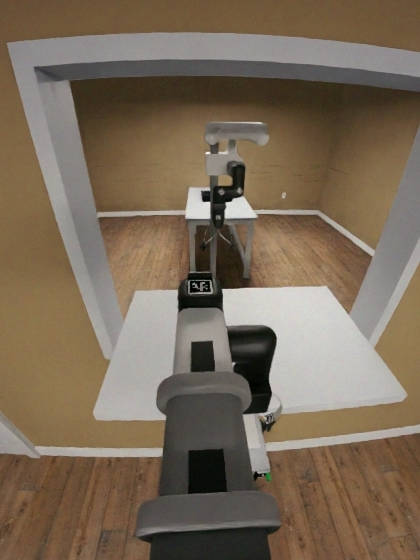

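>>> execute_actions:
  actions:
    - {"r1":{"joints":{"arm_m":0.55,"lift_m":1.065}}}
  cameras: []

>>> execute_actions:
  actions:
    - {"r1":{"joints":{"lift_m":1.058,"gripper_m":0.11}}}
  cameras: ["r1_wrist_camera"]

Scene clock: 399.50 s.
r1.base_odometry: x=-1.533 y=+0.202 heading=-2.227 (m, m, rad; r1's odometry frame)
r1.turned_by_wheels: +0.000 (rad since the last result)
r1.turned_by_imu: +0.000 (rad since the last result)
r1.base_tilt: forward=+0.0 right=-0.4 (deg)
r1.lidar_m: 0.40 0.44 0.94 2.14 2.23 3.06 1.04 1.12 2.66 2.51 0.61 0.44
r1.base_status: not commanded
r1.joint_positions: lift_m=+1.065 arm_m=+0.548 wrist_yaw_rad=+0.000 wrist_pitch_rad=+1.569 wrist_roll_rad=+0.000 gripper_m=+0.006
r1.joint_status: all done
r1.motor_effort: lift_m=+21(25) arm_m=+9(11) wrist_yaw_rad=-1(2) wrist_pitch_rad=+1(2) wrist_roll_rad=-1(0) gripper_m=-31(27) wheel_0=-1(1) wheel_1=+0(1) wheel_2=+0(0) (%)
r1.hand_pose: x=+0.7198 y=-0.0874 z=+0.9547 quat_wxyz=(+0.708, +0.000, +0.707, +0.000) (m; r1's base frame)
r1.wrist_depth_mm: 245 247 250 252 253 257 259 / 248 251 252 255 257 260 263 / 251 253 254 188 262 263 266 / 253 255 256 190 262 266 267 / 256 257 191 191 265 268 271 / 258 174 193 193 186 271 274 / 262 264 265 - 272 274 279
r2.base_odometry: x=+0.479 y=-1.540 heading=-2.474 (m, m, rad; r2's odometry frame)
r2.turned_by_wheels: +0.000 (rad since the last result)
r2.turned_by_imu: +0.001 (rad since the last result)
r2.base_tilt: forward=+0.1 right=-0.2 (deg)
r2.lidar_m: 0.37 0.38 0.56 2.26 2.48 1.17 1.07 1.19 2.42 2.31 0.59 0.39
r2.base_status: not commanded
r2.joint_positions: lift_m=+1.130 arm_m=+0.002 wrist_yaw_rad=+0.000 wrist_pitch_rad=+1.570 wrist_roll_rad=+0.020 gripper_m=+0.120
r2.joint_status: not commanded
r2.motor_effort: lift_m=+22(22) arm_m=+0(0) wrist_yaw_rad=+0(0) wrist_pitch_rad=-1(1) wrist_roll_rad=-1(1) gripper_m=+0(1) wheel_0=-4(4) wheel_1=+1(1) wheel_2=+0(0) (%)
r2.hand_pose: x=+0.1727 y=-0.0874 z=+1.0196 quat_wxyz=(+0.707, +0.007, +0.707, -0.007) (m; r2's base frame)
r2.wrist_depth_mm: 334 334 338 349 359 370 917 / 1098 1118 1160 1182 1229 1255 1255 / 1255 1229 1255 1255 1255 1281 1255 / 1229 1281 1255 1255 1281 1229 1281 / 1229 1255 1025 1042 1281 1281 1281 / 1255 1229 1025 1042 216 1255 1255 / 1229 1229 1229 119 1255 1255 1281
pictures: none
No camera images: the call's "cameras" was empty. Leave "cameras" out to get every camera's image.

Scene clock: 401.37 s.
r1.base_odometry: x=-1.533 y=+0.202 heading=-2.227 (m, m, rad; r1's odometry frame)
r1.turned_by_wheels: +0.000 (rad since the last result)
r1.turned_by_imu: +0.000 (rad since the last result)
r1.base_tilt: forward=+0.0 right=-0.3 (deg)
r1.lidar_m: 0.42 0.44 0.96 2.13 2.25 3.08 1.05 1.12 2.68 2.51 0.61 0.45
r1.base_status: not commanded
r1.joint_positions: lift_m=+1.058 arm_m=+0.548 wrist_yaw_rad=+0.000 wrist_pitch_rad=+1.570 wrist_roll_rad=+0.000 gripper_m=+0.110
r1.joint_status: all done
r1.motor_effort: lift_m=+20(21) arm_m=+8(8) wrist_yaw_rad=-3(2) wrist_pitch_rad=+0(2) wrist_roll_rad=-1(1) gripper_m=+0(29) wheel_0=-1(1) wheel_1=+0(0) wheel_2=-1(1) (%)
r1.hand_pose: x=+0.7197 y=-0.0874 z=+0.9477 quat_wxyz=(+0.707, +0.000, +0.707, +0.000) (m; r1's base frame)
r1.wrist_depth_mm: 240 244 246 247 250 254 254 / 243 244 248 250 252 255 257 / 245 248 249 213 256 258 259 / 249 250 251 216 258 262 264 / 250 251 217 218 260 264 267 / 253 254 217 219 263 266 270 / 256 258 259 - 267 270 272
r2.base_odometry: x=+0.479 y=-1.540 heading=-2.474 (m, m, rad; r2's odometry frame)
r2.turned_by_wheels: +0.000 (rad since the last result)
r2.turned_by_imu: +0.000 (rad since the last result)
r2.base_tilt: forward=+0.2 right=-0.2 (deg)
r2.lidar_m: 0.38 0.39 0.54 2.25 2.50 1.17 1.09 1.16 2.43 2.32 0.58 0.39
r2.base_status: not commanded
r2.joint_positions: lift_m=+1.130 arm_m=+0.002 wrist_yaw_rad=+0.000 wrist_pitch_rad=+1.570 wrist_roll_rad=+0.020 gripper_m=+0.120
r2.joint_status: not commanded
r2.motor_effort: lift_m=+23(22) arm_m=-1(0) wrist_yaw_rad=+0(0) wrist_pitch_rad=-1(1) wrist_roll_rad=+0(2) gripper_m=-3(1) wheel_0=-4(4) wheel_1=+1(1) wheel_2=+0(0) (%)
r2.hand_pose: x=+0.1727 y=-0.0874 z=+1.0196 quat_wxyz=(+0.707, +0.007, +0.707, -0.007) (m; r2's base frame)
r2.wrist_depth_mm: 334 334 340 347 357 370 917 / 1098 1138 1160 1160 1205 1255 1281 / 1255 1255 1255 1255 1281 1281 1255 / 1255 1229 1255 1281 1255 1255 1281 / 1229 1255 1042 1025 1281 1255 1255 / 1205 1229 1025 1042 216 1281 1255 / 1255 1255 1229 120 1255 1255 1255
pictures: r1_wrist_camera
camera_calibration (this result's frames):
r1_wrist_camera: T_world_to_cam=[[0.00242616, -0.999438, 0.0334328, -0.128769], [-0.999207, -0.00109424, 0.0397995, 0.727198], [-0.0397406, -0.0335028, -0.998648, 1.20046], [0, 0, 0, 1]] pos_world=[0.774641, -0.0876823, 1.1742]
Images, in order (width x height): r1_wrist_camera 616x392.

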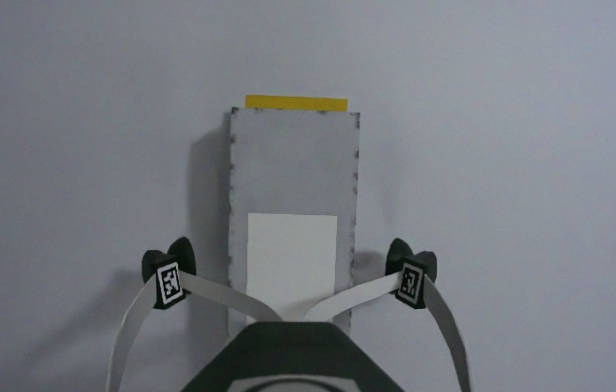

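>>> execute_actions:
  actions:
    - {"r1":{"joints":{"arm_m":0.0,"lift_m":1.1},"base":{"translate_m":-0.15},"pace":"fast"}}
  cameras: []

>>> execute_actions:
  actions:
    - {"r1":{"joints":{"lift_m":0.75},"base":{"strafe_m":0.57},"pace":"max"},"r2":{"joints":{"arm_m":0.42,"lift_m":1.125},"pace":"fast"}}
  cameras: ["r2_wrist_camera"]

Scene clock: 403.93 s.
r1.base_odometry: x=-1.442 y=+0.321 heading=-2.227 (m, m, rad; r1's odometry frame)
r1.turned_by_wheels: +0.000 (rad since the last result)
r1.turned_by_imu: +0.000 (rad since the last result)
r1.base_tilt: forward=+0.0 right=-0.4 (deg)
r1.lidar_m: 0.56 0.61 1.15 2.13 2.21 3.09 0.89 0.96 2.70 2.60 0.82 0.58
r1.base_status: done
r1.joint_positions: lift_m=+1.100 arm_m=+0.002 wrist_yaw_rad=+0.000 wrist_pitch_rad=+1.570 wrist_roll_rad=+0.000 gripper_m=+0.110
r1.joint_status: all done
r1.motor_effort: lift_m=+23(25) arm_m=-9(10) wrist_yaw_rad=-2(4) wrist_pitch_rad=-2(1) wrist_roll_rad=-1(2) gripper_m=+0(0) wheel_0=+0(7) wheel_1=+1(2) wheel_2=-1(10) (%)
r1.hand_pose: x=+0.1735 y=-0.0874 z=+0.9895 quat_wxyz=(+0.707, +0.000, +0.707, +0.000) (m; r1's base frame)
r1.wrist_depth_mm: 1118 1160 1182 1182 1182 1205 1205 / 1182 1138 1160 1160 1182 1205 1205 / 1138 1182 1182 1182 1205 1229 1205 / 1160 1182 991 1205 1229 1229 1229 / 1205 1182 991 1008 1182 1255 1281 / 1182 1182 1008 759 1255 1229 1255 / 1229 1205 1205 - 1229 1255 1255
r2.base_odometry: x=+0.479 y=-1.540 heading=-2.474 (m, m, rad; r2's odometry frame)
r2.turned_by_wheels: +0.000 (rad since the last result)
r2.turned_by_imu: +0.001 (rad since the last result)
r2.base_tilt: forward=+0.1 right=-0.2 (deg)
r2.lidar_m: 0.37 0.40 0.53 2.24 2.51 1.14 1.08 1.19 2.43 2.32 0.55 0.40
r2.base_status: not commanded
r2.joint_positions: lift_m=+1.130 arm_m=+0.002 wrist_yaw_rad=+0.000 wrist_pitch_rad=+1.570 wrist_roll_rad=+0.020 gripper_m=+0.120
r2.joint_status: not commanded
r2.motor_effort: lift_m=+22(22) arm_m=+0(1) wrist_yaw_rad=+0(0) wrist_pitch_rad=-1(1) wrist_roll_rad=-4(0) gripper_m=-1(1) wheel_0=-4(4) wheel_1=+1(1) wheel_2=+1(0) (%)
r2.hand_pose: x=+0.1727 y=-0.0874 z=+1.0196 quat_wxyz=(+0.707, +0.007, +0.707, -0.007) (m; r2's base frame)
r2.wrist_depth_mm: 334 334 340 347 359 370 917 / 1078 1118 1160 1182 1229 1281 1255 / 1229 1255 1229 1255 1281 1281 1281 / 1255 1229 1255 1255 1281 1281 1281 / 1255 1255 1042 1025 1255 1281 1255 / 1229 1229 1042 1042 215 1308 1281 / 1229 1255 1229 119 1255 1281 1255
pictures: none
No camera images: the call's "cameras" was empty. Leave "cameras" out to get every camera's image.

Scene clock: 407.00 s.
r1.base_odometry: x=-0.990 y=-0.027 heading=-2.227 (m, m, rad; r1's odometry frame)
r1.turned_by_wheels: +0.000 (rad since the last result)
r1.turned_by_imu: -0.001 (rad since the last result)
r1.base_tilt: forward=+0.0 right=-0.4 (deg)
r1.lidar_m: 0.79 0.83 1.14 1.56 1.61 2.29 1.65 1.02 1.35 3.05 0.83 0.63
r1.base_status: done
r1.joint_positions: lift_m=+0.750 arm_m=+0.002 wrist_yaw_rad=+0.000 wrist_pitch_rad=+1.570 wrist_roll_rad=+0.000 gripper_m=+0.110
r1.joint_status: all done
r1.motor_effort: lift_m=+18(20) arm_m=-9(9) wrist_yaw_rad=-2(0) wrist_pitch_rad=+0(2) wrist_roll_rad=+0(2) gripper_m=-1(1) wheel_0=+2(7) wheel_1=+1(10) wheel_2=+1(2) (%)
r1.hand_pose: x=+0.1736 y=-0.0874 z=+0.6399 quat_wxyz=(+0.707, +0.000, +0.707, +0.000) (m; r1's base frame)
r1.wrist_depth_mm: 809 809 831 842 842 842 854 / 809 820 842 842 842 866 854 / 831 820 820 854 866 891 866 / 831 842 654 854 866 878 878 / 842 831 654 661 878 878 866 / 854 654 654 654 878 878 904 / 854 878 654 - 891 904 931
r2.base_odometry: x=+0.479 y=-1.540 heading=-2.474 (m, m, rad; r2's odometry frame)
r2.turned_by_wheels: +0.000 (rad since the last result)
r2.turned_by_imu: +0.001 (rad since the last result)
r2.base_tilt: forward=+0.2 right=-0.2 (deg)
r2.lidar_m: 0.37 0.39 0.53 2.21 2.49 1.15 1.09 1.19 2.40 2.32 0.56 0.38
r2.base_status: not commanded
r2.joint_positions: lift_m=+1.125 arm_m=+0.419 wrist_yaw_rad=+0.000 wrist_pitch_rad=+1.570 wrist_roll_rad=+0.020 gripper_m=+0.120
r2.joint_status: all done
r2.motor_effort: lift_m=+17(20) arm_m=+8(7) wrist_yaw_rad=-1(1) wrist_pitch_rad=+1(1) wrist_roll_rad=-2(1) gripper_m=-1(1) wheel_0=-4(4) wheel_1=+1(1) wheel_2=+0(0) (%)
r2.hand_pose: x=+0.5899 y=-0.0874 z=+1.0150 quat_wxyz=(+0.707, +0.007, +0.707, -0.007) (m; r2's base frame)
r2.wrist_depth_mm: 329 327 329 330 330 332 336 / 325 327 329 289 332 332 334 / 325 325 327 289 330 330 332 / 322 324 325 286 329 332 330 / 322 324 325 287 329 329 329 / 322 324 324 325 216 329 329 / 320 322 324 119 325 327 329
pictures: r2_wrist_camera
camera_calibration (this result's frames):
r2_wrist_camera: T_world_to_cam=[[-0.0548559, -0.998417, 0.0124493, -0.0719805], [-0.99849, 0.0548165, -0.00348359, 0.659703], [0.00279565, -0.0126216, -0.999916, 1.24482], [0, 0, 0, 1]] pos_world=[0.651278, -0.0923176, 1.24791]
Images, in order (width x height): r2_wrist_camera 616x392.

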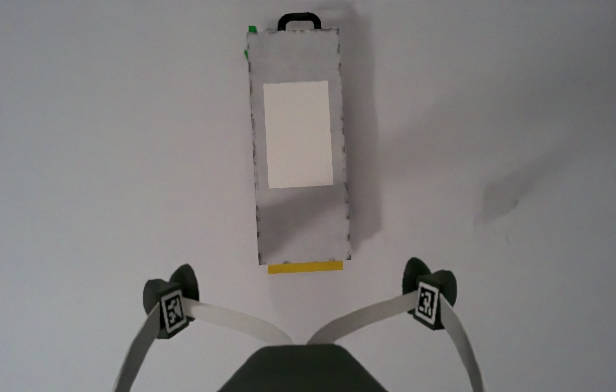

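>>> execute_actions:
  actions:
    - {"r1":{"base":{"translate_m":-1.05},"joints":{"wrist_pitch_rad":0.3,"lift_m":0.76,"gripper_m":0.043,"wrist_roll_rad":0.2,"wrist_yaw_rad":0.06},"pace":"max"},"r2":{"joints":{"arm_m":0.524,"wrist_roll_rad":0.005,"lift_m":1.054},"pace":"default"}}
  cameras: ["r2_wrist_camera"]

>>> execute_actions:
  actions:
    - {"r1":{"base":{"rotate_rad":-1.555},"pace":"fast"},"r2":{"joints":{"gripper_m":0.005}}}
  cameras: ["r1_wrist_camera","r1_head_camera"]

Scene clock: 411.20 s.
r1.base_odometry: x=-0.349 y=+0.805 heading=-2.227 (m, m, rad; r1's odometry frame)
r1.turned_by_wheels: +0.000 (rad since the last result)
r1.turned_by_imu: -0.001 (rad since the last result)
r1.base_tilt: forward=-0.1 right=-0.4 (deg)
r1.lidar_m: 1.64 1.89 1.65 1.56 1.64 2.24 2.44 0.58 0.41 0.38 0.42 1.69
r1.base_status: done
r1.joint_positions: lift_m=+0.760 arm_m=+0.002 wrist_yaw_rad=+0.060 wrist_pitch_rad=+0.302 wrist_roll_rad=+0.200 gripper_m=+0.043
r1.joint_status: all done
r1.motor_effort: lift_m=+21(26) arm_m=-8(9) wrist_yaw_rad=+0(4) wrist_pitch_rad=-8(12) wrist_roll_rad=-1(2) gripper_m=-4(2) wheel_0=+0(7) wheel_1=+0(6) wheel_2=-1(11) (%)
r1.hand_pose: x=+0.4535 y=-0.0708 z=+0.8522 quat_wxyz=(+0.984, +0.094, +0.153, +0.014) (m; r1's base frame)
r1.wrist_depth_mm: 1430 1366 1430 1430 - 1537 1464 / 1499 1430 1499 1537 1537 1576 1537 / 1576 1576 1576 1576 1618 1661 1618 / 1661 1618 1661 1708 1708 1708 1661 / 1708 1756 1756 1708 1756 1618 1537 / 1756 1618 197 1397 196 1308 1205 / 1397 1336 1336 - 1205 1098 1060
r2.base_odometry: x=+0.479 y=-1.540 heading=-2.474 (m, m, rad; r2's odometry frame)
r2.turned_by_wheels: +0.000 (rad since the last result)
r2.turned_by_imu: +0.001 (rad since the last result)
r2.base_tilt: forward=+0.1 right=-0.2 (deg)
r2.lidar_m: 0.36 0.39 0.52 2.25 2.50 1.17 1.09 1.17 2.41 2.31 0.56 0.38
r2.base_status: not commanded
r2.joint_positions: lift_m=+1.054 arm_m=+0.523 wrist_yaw_rad=+0.000 wrist_pitch_rad=+1.570 wrist_roll_rad=+0.005 gripper_m=+0.120
r2.joint_status: all done
r2.motor_effort: lift_m=+16(17) arm_m=+7(5) wrist_yaw_rad=+0(0) wrist_pitch_rad=+0(0) wrist_roll_rad=-2(2) gripper_m=-1(0) wheel_0=-4(4) wheel_1=+1(1) wheel_2=+0(0) (%)
r2.hand_pose: x=+0.6938 y=-0.0874 z=+0.9440 quat_wxyz=(+0.707, +0.002, +0.707, -0.002) (m; r2's base frame)
r2.wrist_depth_mm: 256 256 257 259 258 260 260 / 255 256 257 257 259 259 259 / 254 255 256 216 257 258 259 / 254 254 255 216 257 258 258 / 253 253 253 215 256 257 259 / 252 252 214 215 215 257 257 / 252 252 252 119 255 255 257
pictures: r2_wrist_camera
camera_calibration (this result's frames):
r2_wrist_camera: T_world_to_cam=[[-0.0407131, -0.999093, 0.0124694, -0.0752857], [-0.999167, 0.0406747, -0.00331819, 0.762322], [0.00280799, -0.0125941, -0.999917, 1.17358], [0, 0, 0, 1]] pos_world=[0.755327, -0.0914446, 1.17695]
Images, in order (width x height): r2_wrist_camera 616x392.

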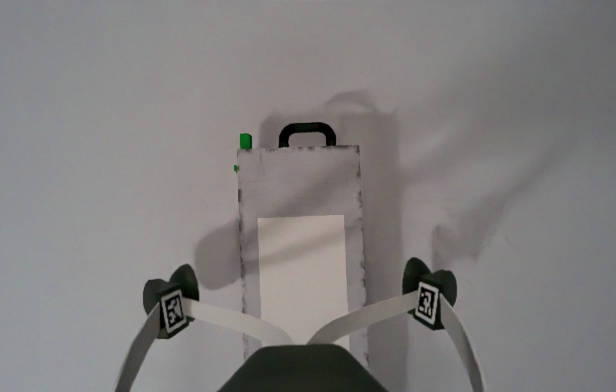

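Scene clock: 413.20 s.
r1.base_odometry: x=-0.349 y=+0.805 heading=+2.501 (m, m, rad; r1's odometry frame)
r1.turned_by_wheels: -1.555 (rad since the last result)
r1.turned_by_imu: -1.574 (rad since the last result)
r1.base_tilt: forward=-0.1 right=-0.3 (deg)
r1.lidar_m: 0.40 0.43 1.69 1.66 1.90 1.63 1.55 1.66 2.33 2.43 0.59 0.40
r1.base_status: done
r1.joint_positions: lift_m=+0.760 arm_m=+0.002 wrist_yaw_rad=+0.060 wrist_pitch_rad=+0.302 wrist_roll_rad=+0.200 gripper_m=+0.043
r1.joint_status: not commanded
r1.motor_effort: lift_m=+21(21) arm_m=-8(9) wrist_yaw_rad=+0(3) wrist_pitch_rad=-7(8) wrist_roll_rad=-1(1) gripper_m=-3(3) wheel_0=+0(9) wheel_1=-2(11) wheel_2=-1(5) (%)
r1.hand_pose: x=+0.4535 y=-0.0708 z=+0.8522 quat_wxyz=(+0.984, +0.094, +0.153, +0.014) (m; r1's base frame)
r1.wrist_depth_mm: - - - - - - - / - - - - - - - / - - - 707 768 668 615 / - - 585 508 504 459 439 / - - 421 407 375 351 330 / 1708 368 196 300 196 282 272 / 1397 278 285 - 253 236 232
r2.base_odometry: x=+0.479 y=-1.540 heading=-2.474 (m, m, rad; r2's odometry frame)
r2.turned_by_wheels: +0.000 (rad since the last result)
r2.turned_by_imu: +0.000 (rad since the last result)
r2.base_tilt: forward=+0.1 right=-0.2 (deg)
r2.lidar_m: 0.36 0.39 0.54 2.22 2.54 1.17 1.07 1.15 2.41 2.30 0.57 0.39
r2.base_status: not commanded
r2.joint_positions: lift_m=+1.054 arm_m=+0.523 wrist_yaw_rad=+0.000 wrist_pitch_rad=+1.570 wrist_roll_rad=+0.005 gripper_m=+0.005
r2.joint_status: all done
r2.motor_effort: lift_m=+20(20) arm_m=+7(7) wrist_yaw_rad=+0(0) wrist_pitch_rad=+1(1) wrist_roll_rad=-3(1) gripper_m=-25(25) wheel_0=-4(4) wheel_1=+1(1) wheel_2=+0(0) (%)
r2.hand_pose: x=+0.6939 y=-0.0874 z=+0.9437 quat_wxyz=(+0.707, +0.002, +0.707, -0.002) (m; r2's base frame)
r2.wrist_depth_mm: 253 254 254 255 256 257 257 / 251 253 253 255 256 257 258 / 251 252 254 203 255 255 257 / 251 252 252 202 256 256 256 / 251 252 253 202 254 256 256 / 250 250 196 201 183 254 256 / 249 250 250 154 253 254 255
pictures: r1_head_camera, r1_wrist_camera
camera_calibration (this result's frames):
r1_wrist_camera: T_world_to_cam=[[-0.0314271, -0.983715, -0.176965, 0.0874592], [-0.341873, 0.176953, -0.922936, 0.999979], [0.939221, 0.0314944, -0.341866, 0.0960312], [0, 0, 0, 1]] pos_world=[0.254419, -0.0939392, 0.971223]
Images, in order (width x height): r1_head_camera 420x560, r1_wrist_camera 616x392.

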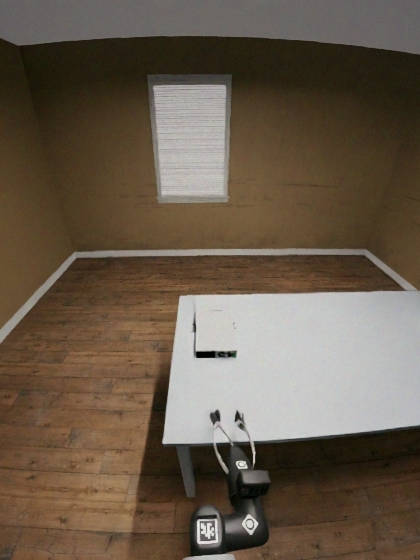

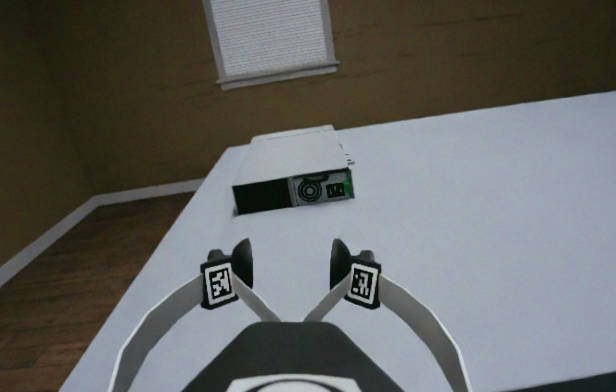

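>>> execute_actions:
  actions:
    - {"r1":{"base":{"strafe_m":-0.024},"joints":{"arm_m":0.23,"lift_m":0.717},"pace":"default"},"r2":{"joints":{"lift_m":1.085,"arm_m":0.04},"pace":"default"}}
  cameras: ["r1_wrist_camera"]

>>> zoom_image:
  camera: "r1_wrist_camera"
  region: [200, 200, 400, 320]

Scene clock: 415.93 s.
r1.base_odometry: x=-0.335 y=+0.824 heading=+2.501 (m, m, rad; r1's odometry frame)
r1.turned_by_wheels: +0.000 (rad since the last result)
r1.turned_by_imu: +0.001 (rad since the last result)
r1.base_tilt: forward=-0.1 right=-0.3 (deg)
r1.lidar_m: 0.39 0.39 1.70 1.69 1.95 1.66 1.58 1.67 2.31 2.42 0.57 0.42
r1.base_status: done
r1.joint_positions: lift_m=+0.717 arm_m=+0.228 wrist_yaw_rad=+0.060 wrist_pitch_rad=+0.302 wrist_roll_rad=+0.200 gripper_m=+0.043
r1.joint_status: all done
r1.motor_effort: lift_m=+17(20) arm_m=+9(8) wrist_yaw_rad=-1(0) wrist_pitch_rad=-7(8) wrist_roll_rad=+0(2) gripper_m=-4(2) wheel_0=+0(9) wheel_1=+1(11) wheel_2=+0(0) (%)
r1.hand_pose: x=+0.6795 y=-0.0707 z=+0.8096 quat_wxyz=(+0.984, +0.094, +0.153, +0.015) (m; r1's base frame)
r1.wrist_depth_mm: - - - - - - - / - - - - - - - / - - - 530 597 530 492 / - - 343 314 399 364 338 / - 345 287 287 289 277 265 / 314 278 197 237 196 224 213 / 236 220 224 - 198 185 184
r2.base_odometry: x=+0.479 y=-1.540 heading=-2.474 (m, m, rad; r2's odometry frame)
r2.turned_by_wheels: +0.000 (rad since the last result)
r2.turned_by_imu: +0.001 (rad since the last result)
r2.base_tilt: forward=+0.1 right=-0.2 (deg)
r2.lidar_m: 0.28 0.37 0.57 2.23 2.52 1.17 1.10 1.16 2.44 2.33 0.55 0.29
r2.base_status: not commanded
r2.joint_positions: lift_m=+1.084 arm_m=+0.041 wrist_yaw_rad=+0.000 wrist_pitch_rad=+1.570 wrist_roll_rad=+0.005 gripper_m=+0.005
r2.joint_status: all done
r2.motor_effort: lift_m=+27(27) arm_m=-8(8) wrist_yaw_rad=+0(1) wrist_pitch_rad=-1(2) wrist_roll_rad=-2(6) gripper_m=-24(24) wheel_0=-4(4) wheel_1=+1(1) wheel_2=+0(0) (%)
r2.hand_pose: x=+0.2123 y=-0.0874 z=+0.9742 quat_wxyz=(+0.707, +0.002, +0.707, -0.002) (m; r2's base frame)
r2.wrist_depth_mm: 287 289 290 290 291 291 294 / 1025 1042 1060 1098 1118 1138 1160 / 1182 1229 1229 203 1229 1229 1229 / 1182 1205 1205 202 1229 1205 1229 / 1182 1205 1008 202 1182 1205 1205 / 1182 1182 196 202 182 1205 1182 / 1182 1182 1182 154 1205 1205 1205
pictures: r1_wrist_camera
camera_calibration (this result's frames):
r1_wrist_camera: T_world_to_cam=[[-0.031099, -0.983719, -0.177004, 0.086916], [-0.341614, 0.176886, -0.923044, 1.03787], [0.939326, 0.0317613, -0.341554, -0.131141], [0, 0, 0, 1]] pos_world=[0.480438, -0.0939179, 0.928589]
Images, in order (width x height): r1_wrist_camera 616x392.

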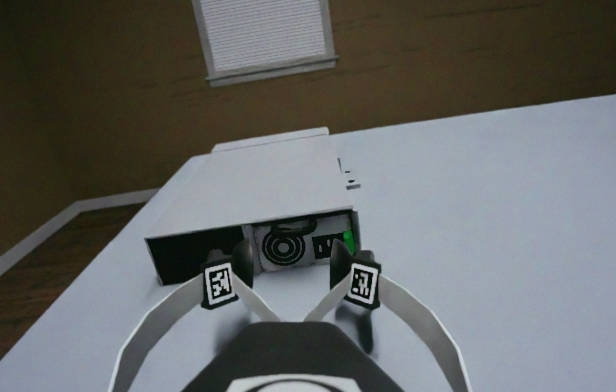

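Region (200, 200, 400, 320) of r1_wrist_camera's 616x392 image, scaled by 2.520; it fills the top 302 rows of this view, and the rest is white.

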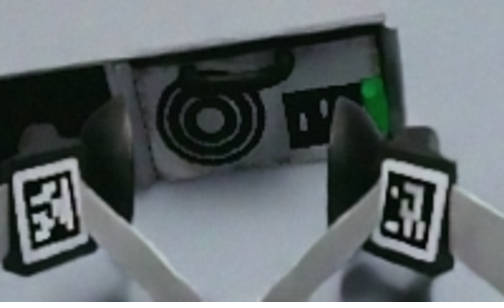

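>>> execute_actions:
  actions:
    - {"r1":{"joints":{"arm_m":0.258,"wrist_yaw_rad":0.04},"pace":"slow"},"r2":{"base":{"strafe_m":-0.77},"joints":{"lift_m":0.8},"pace":"fast"}}
  cameras: ["r1_wrist_camera"]

>>> zoom_image:
  camera: "r1_wrist_camera"
  region: [200, 200, 400, 320]

Scene clock: 419.90 s.
r1.base_odometry: x=-0.335 y=+0.824 heading=+2.501 (m, m, rad; r1's odometry frame)
r1.turned_by_wheels: +0.000 (rad since the last result)
r1.turned_by_imu: +0.000 (rad since the last result)
r1.base_tilt: forward=+0.0 right=-0.3 (deg)
r1.lidar_m: 0.40 0.42 1.69 1.66 1.95 1.65 1.59 1.67 2.33 2.42 0.58 0.43
r1.base_status: not commanded
r1.joint_positions: lift_m=+0.717 arm_m=+0.256 wrist_yaw_rad=+0.040 wrist_pitch_rad=+0.302 wrist_roll_rad=+0.200 gripper_m=+0.043
r1.joint_status: all done
r1.motor_effort: lift_m=+17(17) arm_m=+9(6) wrist_yaw_rad=-1(5) wrist_pitch_rad=-7(6) wrist_roll_rad=+1(1) gripper_m=-4(5) wheel_0=+0(0) wheel_1=+1(2) wheel_2=+0(0) (%)
r1.hand_pose: x=+0.7060 y=-0.0763 z=+0.8096 quat_wxyz=(+0.984, +0.096, +0.152, +0.005) (m; r1's base frame)
r1.wrist_depth_mm: - - - - - - - / - - - - - - - / - - - 574 591 525 484 / - - 343 319 394 364 340 / - 330 263 259 294 277 265 / 306 273 196 237 196 222 214 / 237 220 224 - 199 185 184
r2.base_odometry: x=+0.002 y=-0.935 heading=-2.474 (m, m, rad; r2's odometry frame)
r2.turned_by_wheels: +0.000 (rad since the last result)
r2.turned_by_imu: +0.001 (rad since the last result)
r2.base_tilt: forward=+0.2 right=-0.2 (deg)
r2.lidar_m: 0.61 0.48 0.55 2.30 1.58 1.18 1.64 2.28 1.58 1.52 0.89 0.66
r2.base_status: done
r2.joint_positions: lift_m=+0.800 arm_m=+0.041 wrist_yaw_rad=+0.000 wrist_pitch_rad=+1.570 wrist_roll_rad=+0.005 gripper_m=+0.005
r2.joint_status: all done
r2.motor_effort: lift_m=+21(25) arm_m=-7(7) wrist_yaw_rad=+1(0) wrist_pitch_rad=+0(2) wrist_roll_rad=-2(3) gripper_m=-23(24) wheel_0=+2(10) wheel_1=-1(10) wheel_2=+0(1) (%)
r2.hand_pose: x=+0.2124 y=-0.0874 z=+0.6897 quat_wxyz=(+0.707, +0.002, +0.707, -0.002) (m; r2's base frame)
r2.wrist_depth_mm: 741 750 759 778 778 778 788 / 904 917 904 917 931 931 946 / 931 917 917 203 931 931 931 / 917 917 904 202 917 931 931 / 904 917 707 201 931 904 931 / 904 917 200 201 184 917 917 / 891 699 691 153 904 917 931
pictures: r1_wrist_camera
camera_calibration (this result's frames):
r1_wrist_camera: T_world_to_cam=[[-0.0507296, -0.982902, -0.177004, 0.0961753], [-0.338016, 0.183671, -0.923044, 1.04589], [0.939772, 0.0130045, -0.341554, -0.157615], [0, 0, 0, 1]] pos_world=[0.506528, -0.0955182, 0.928589]
Images, in order (width x height): r1_wrist_camera 616x392.

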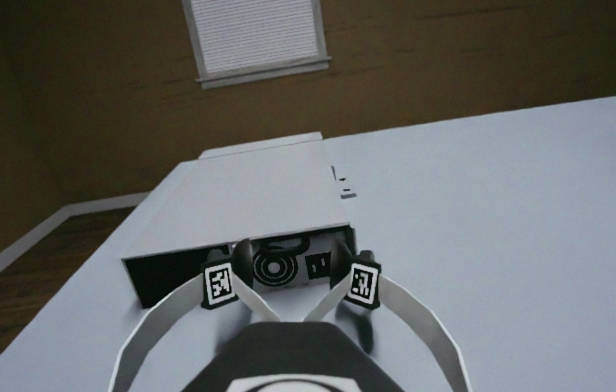

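Region (200, 200, 400, 320) of r1_wrist_camera's 616x392 image, scaled by 2.520; it fills the top 302 rows of this view, and the rest is white.

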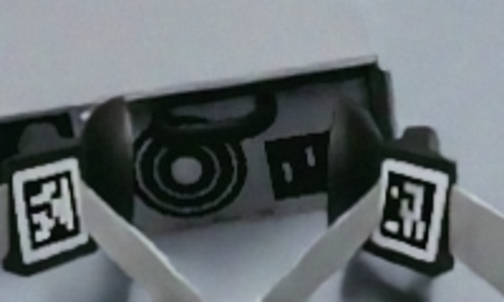

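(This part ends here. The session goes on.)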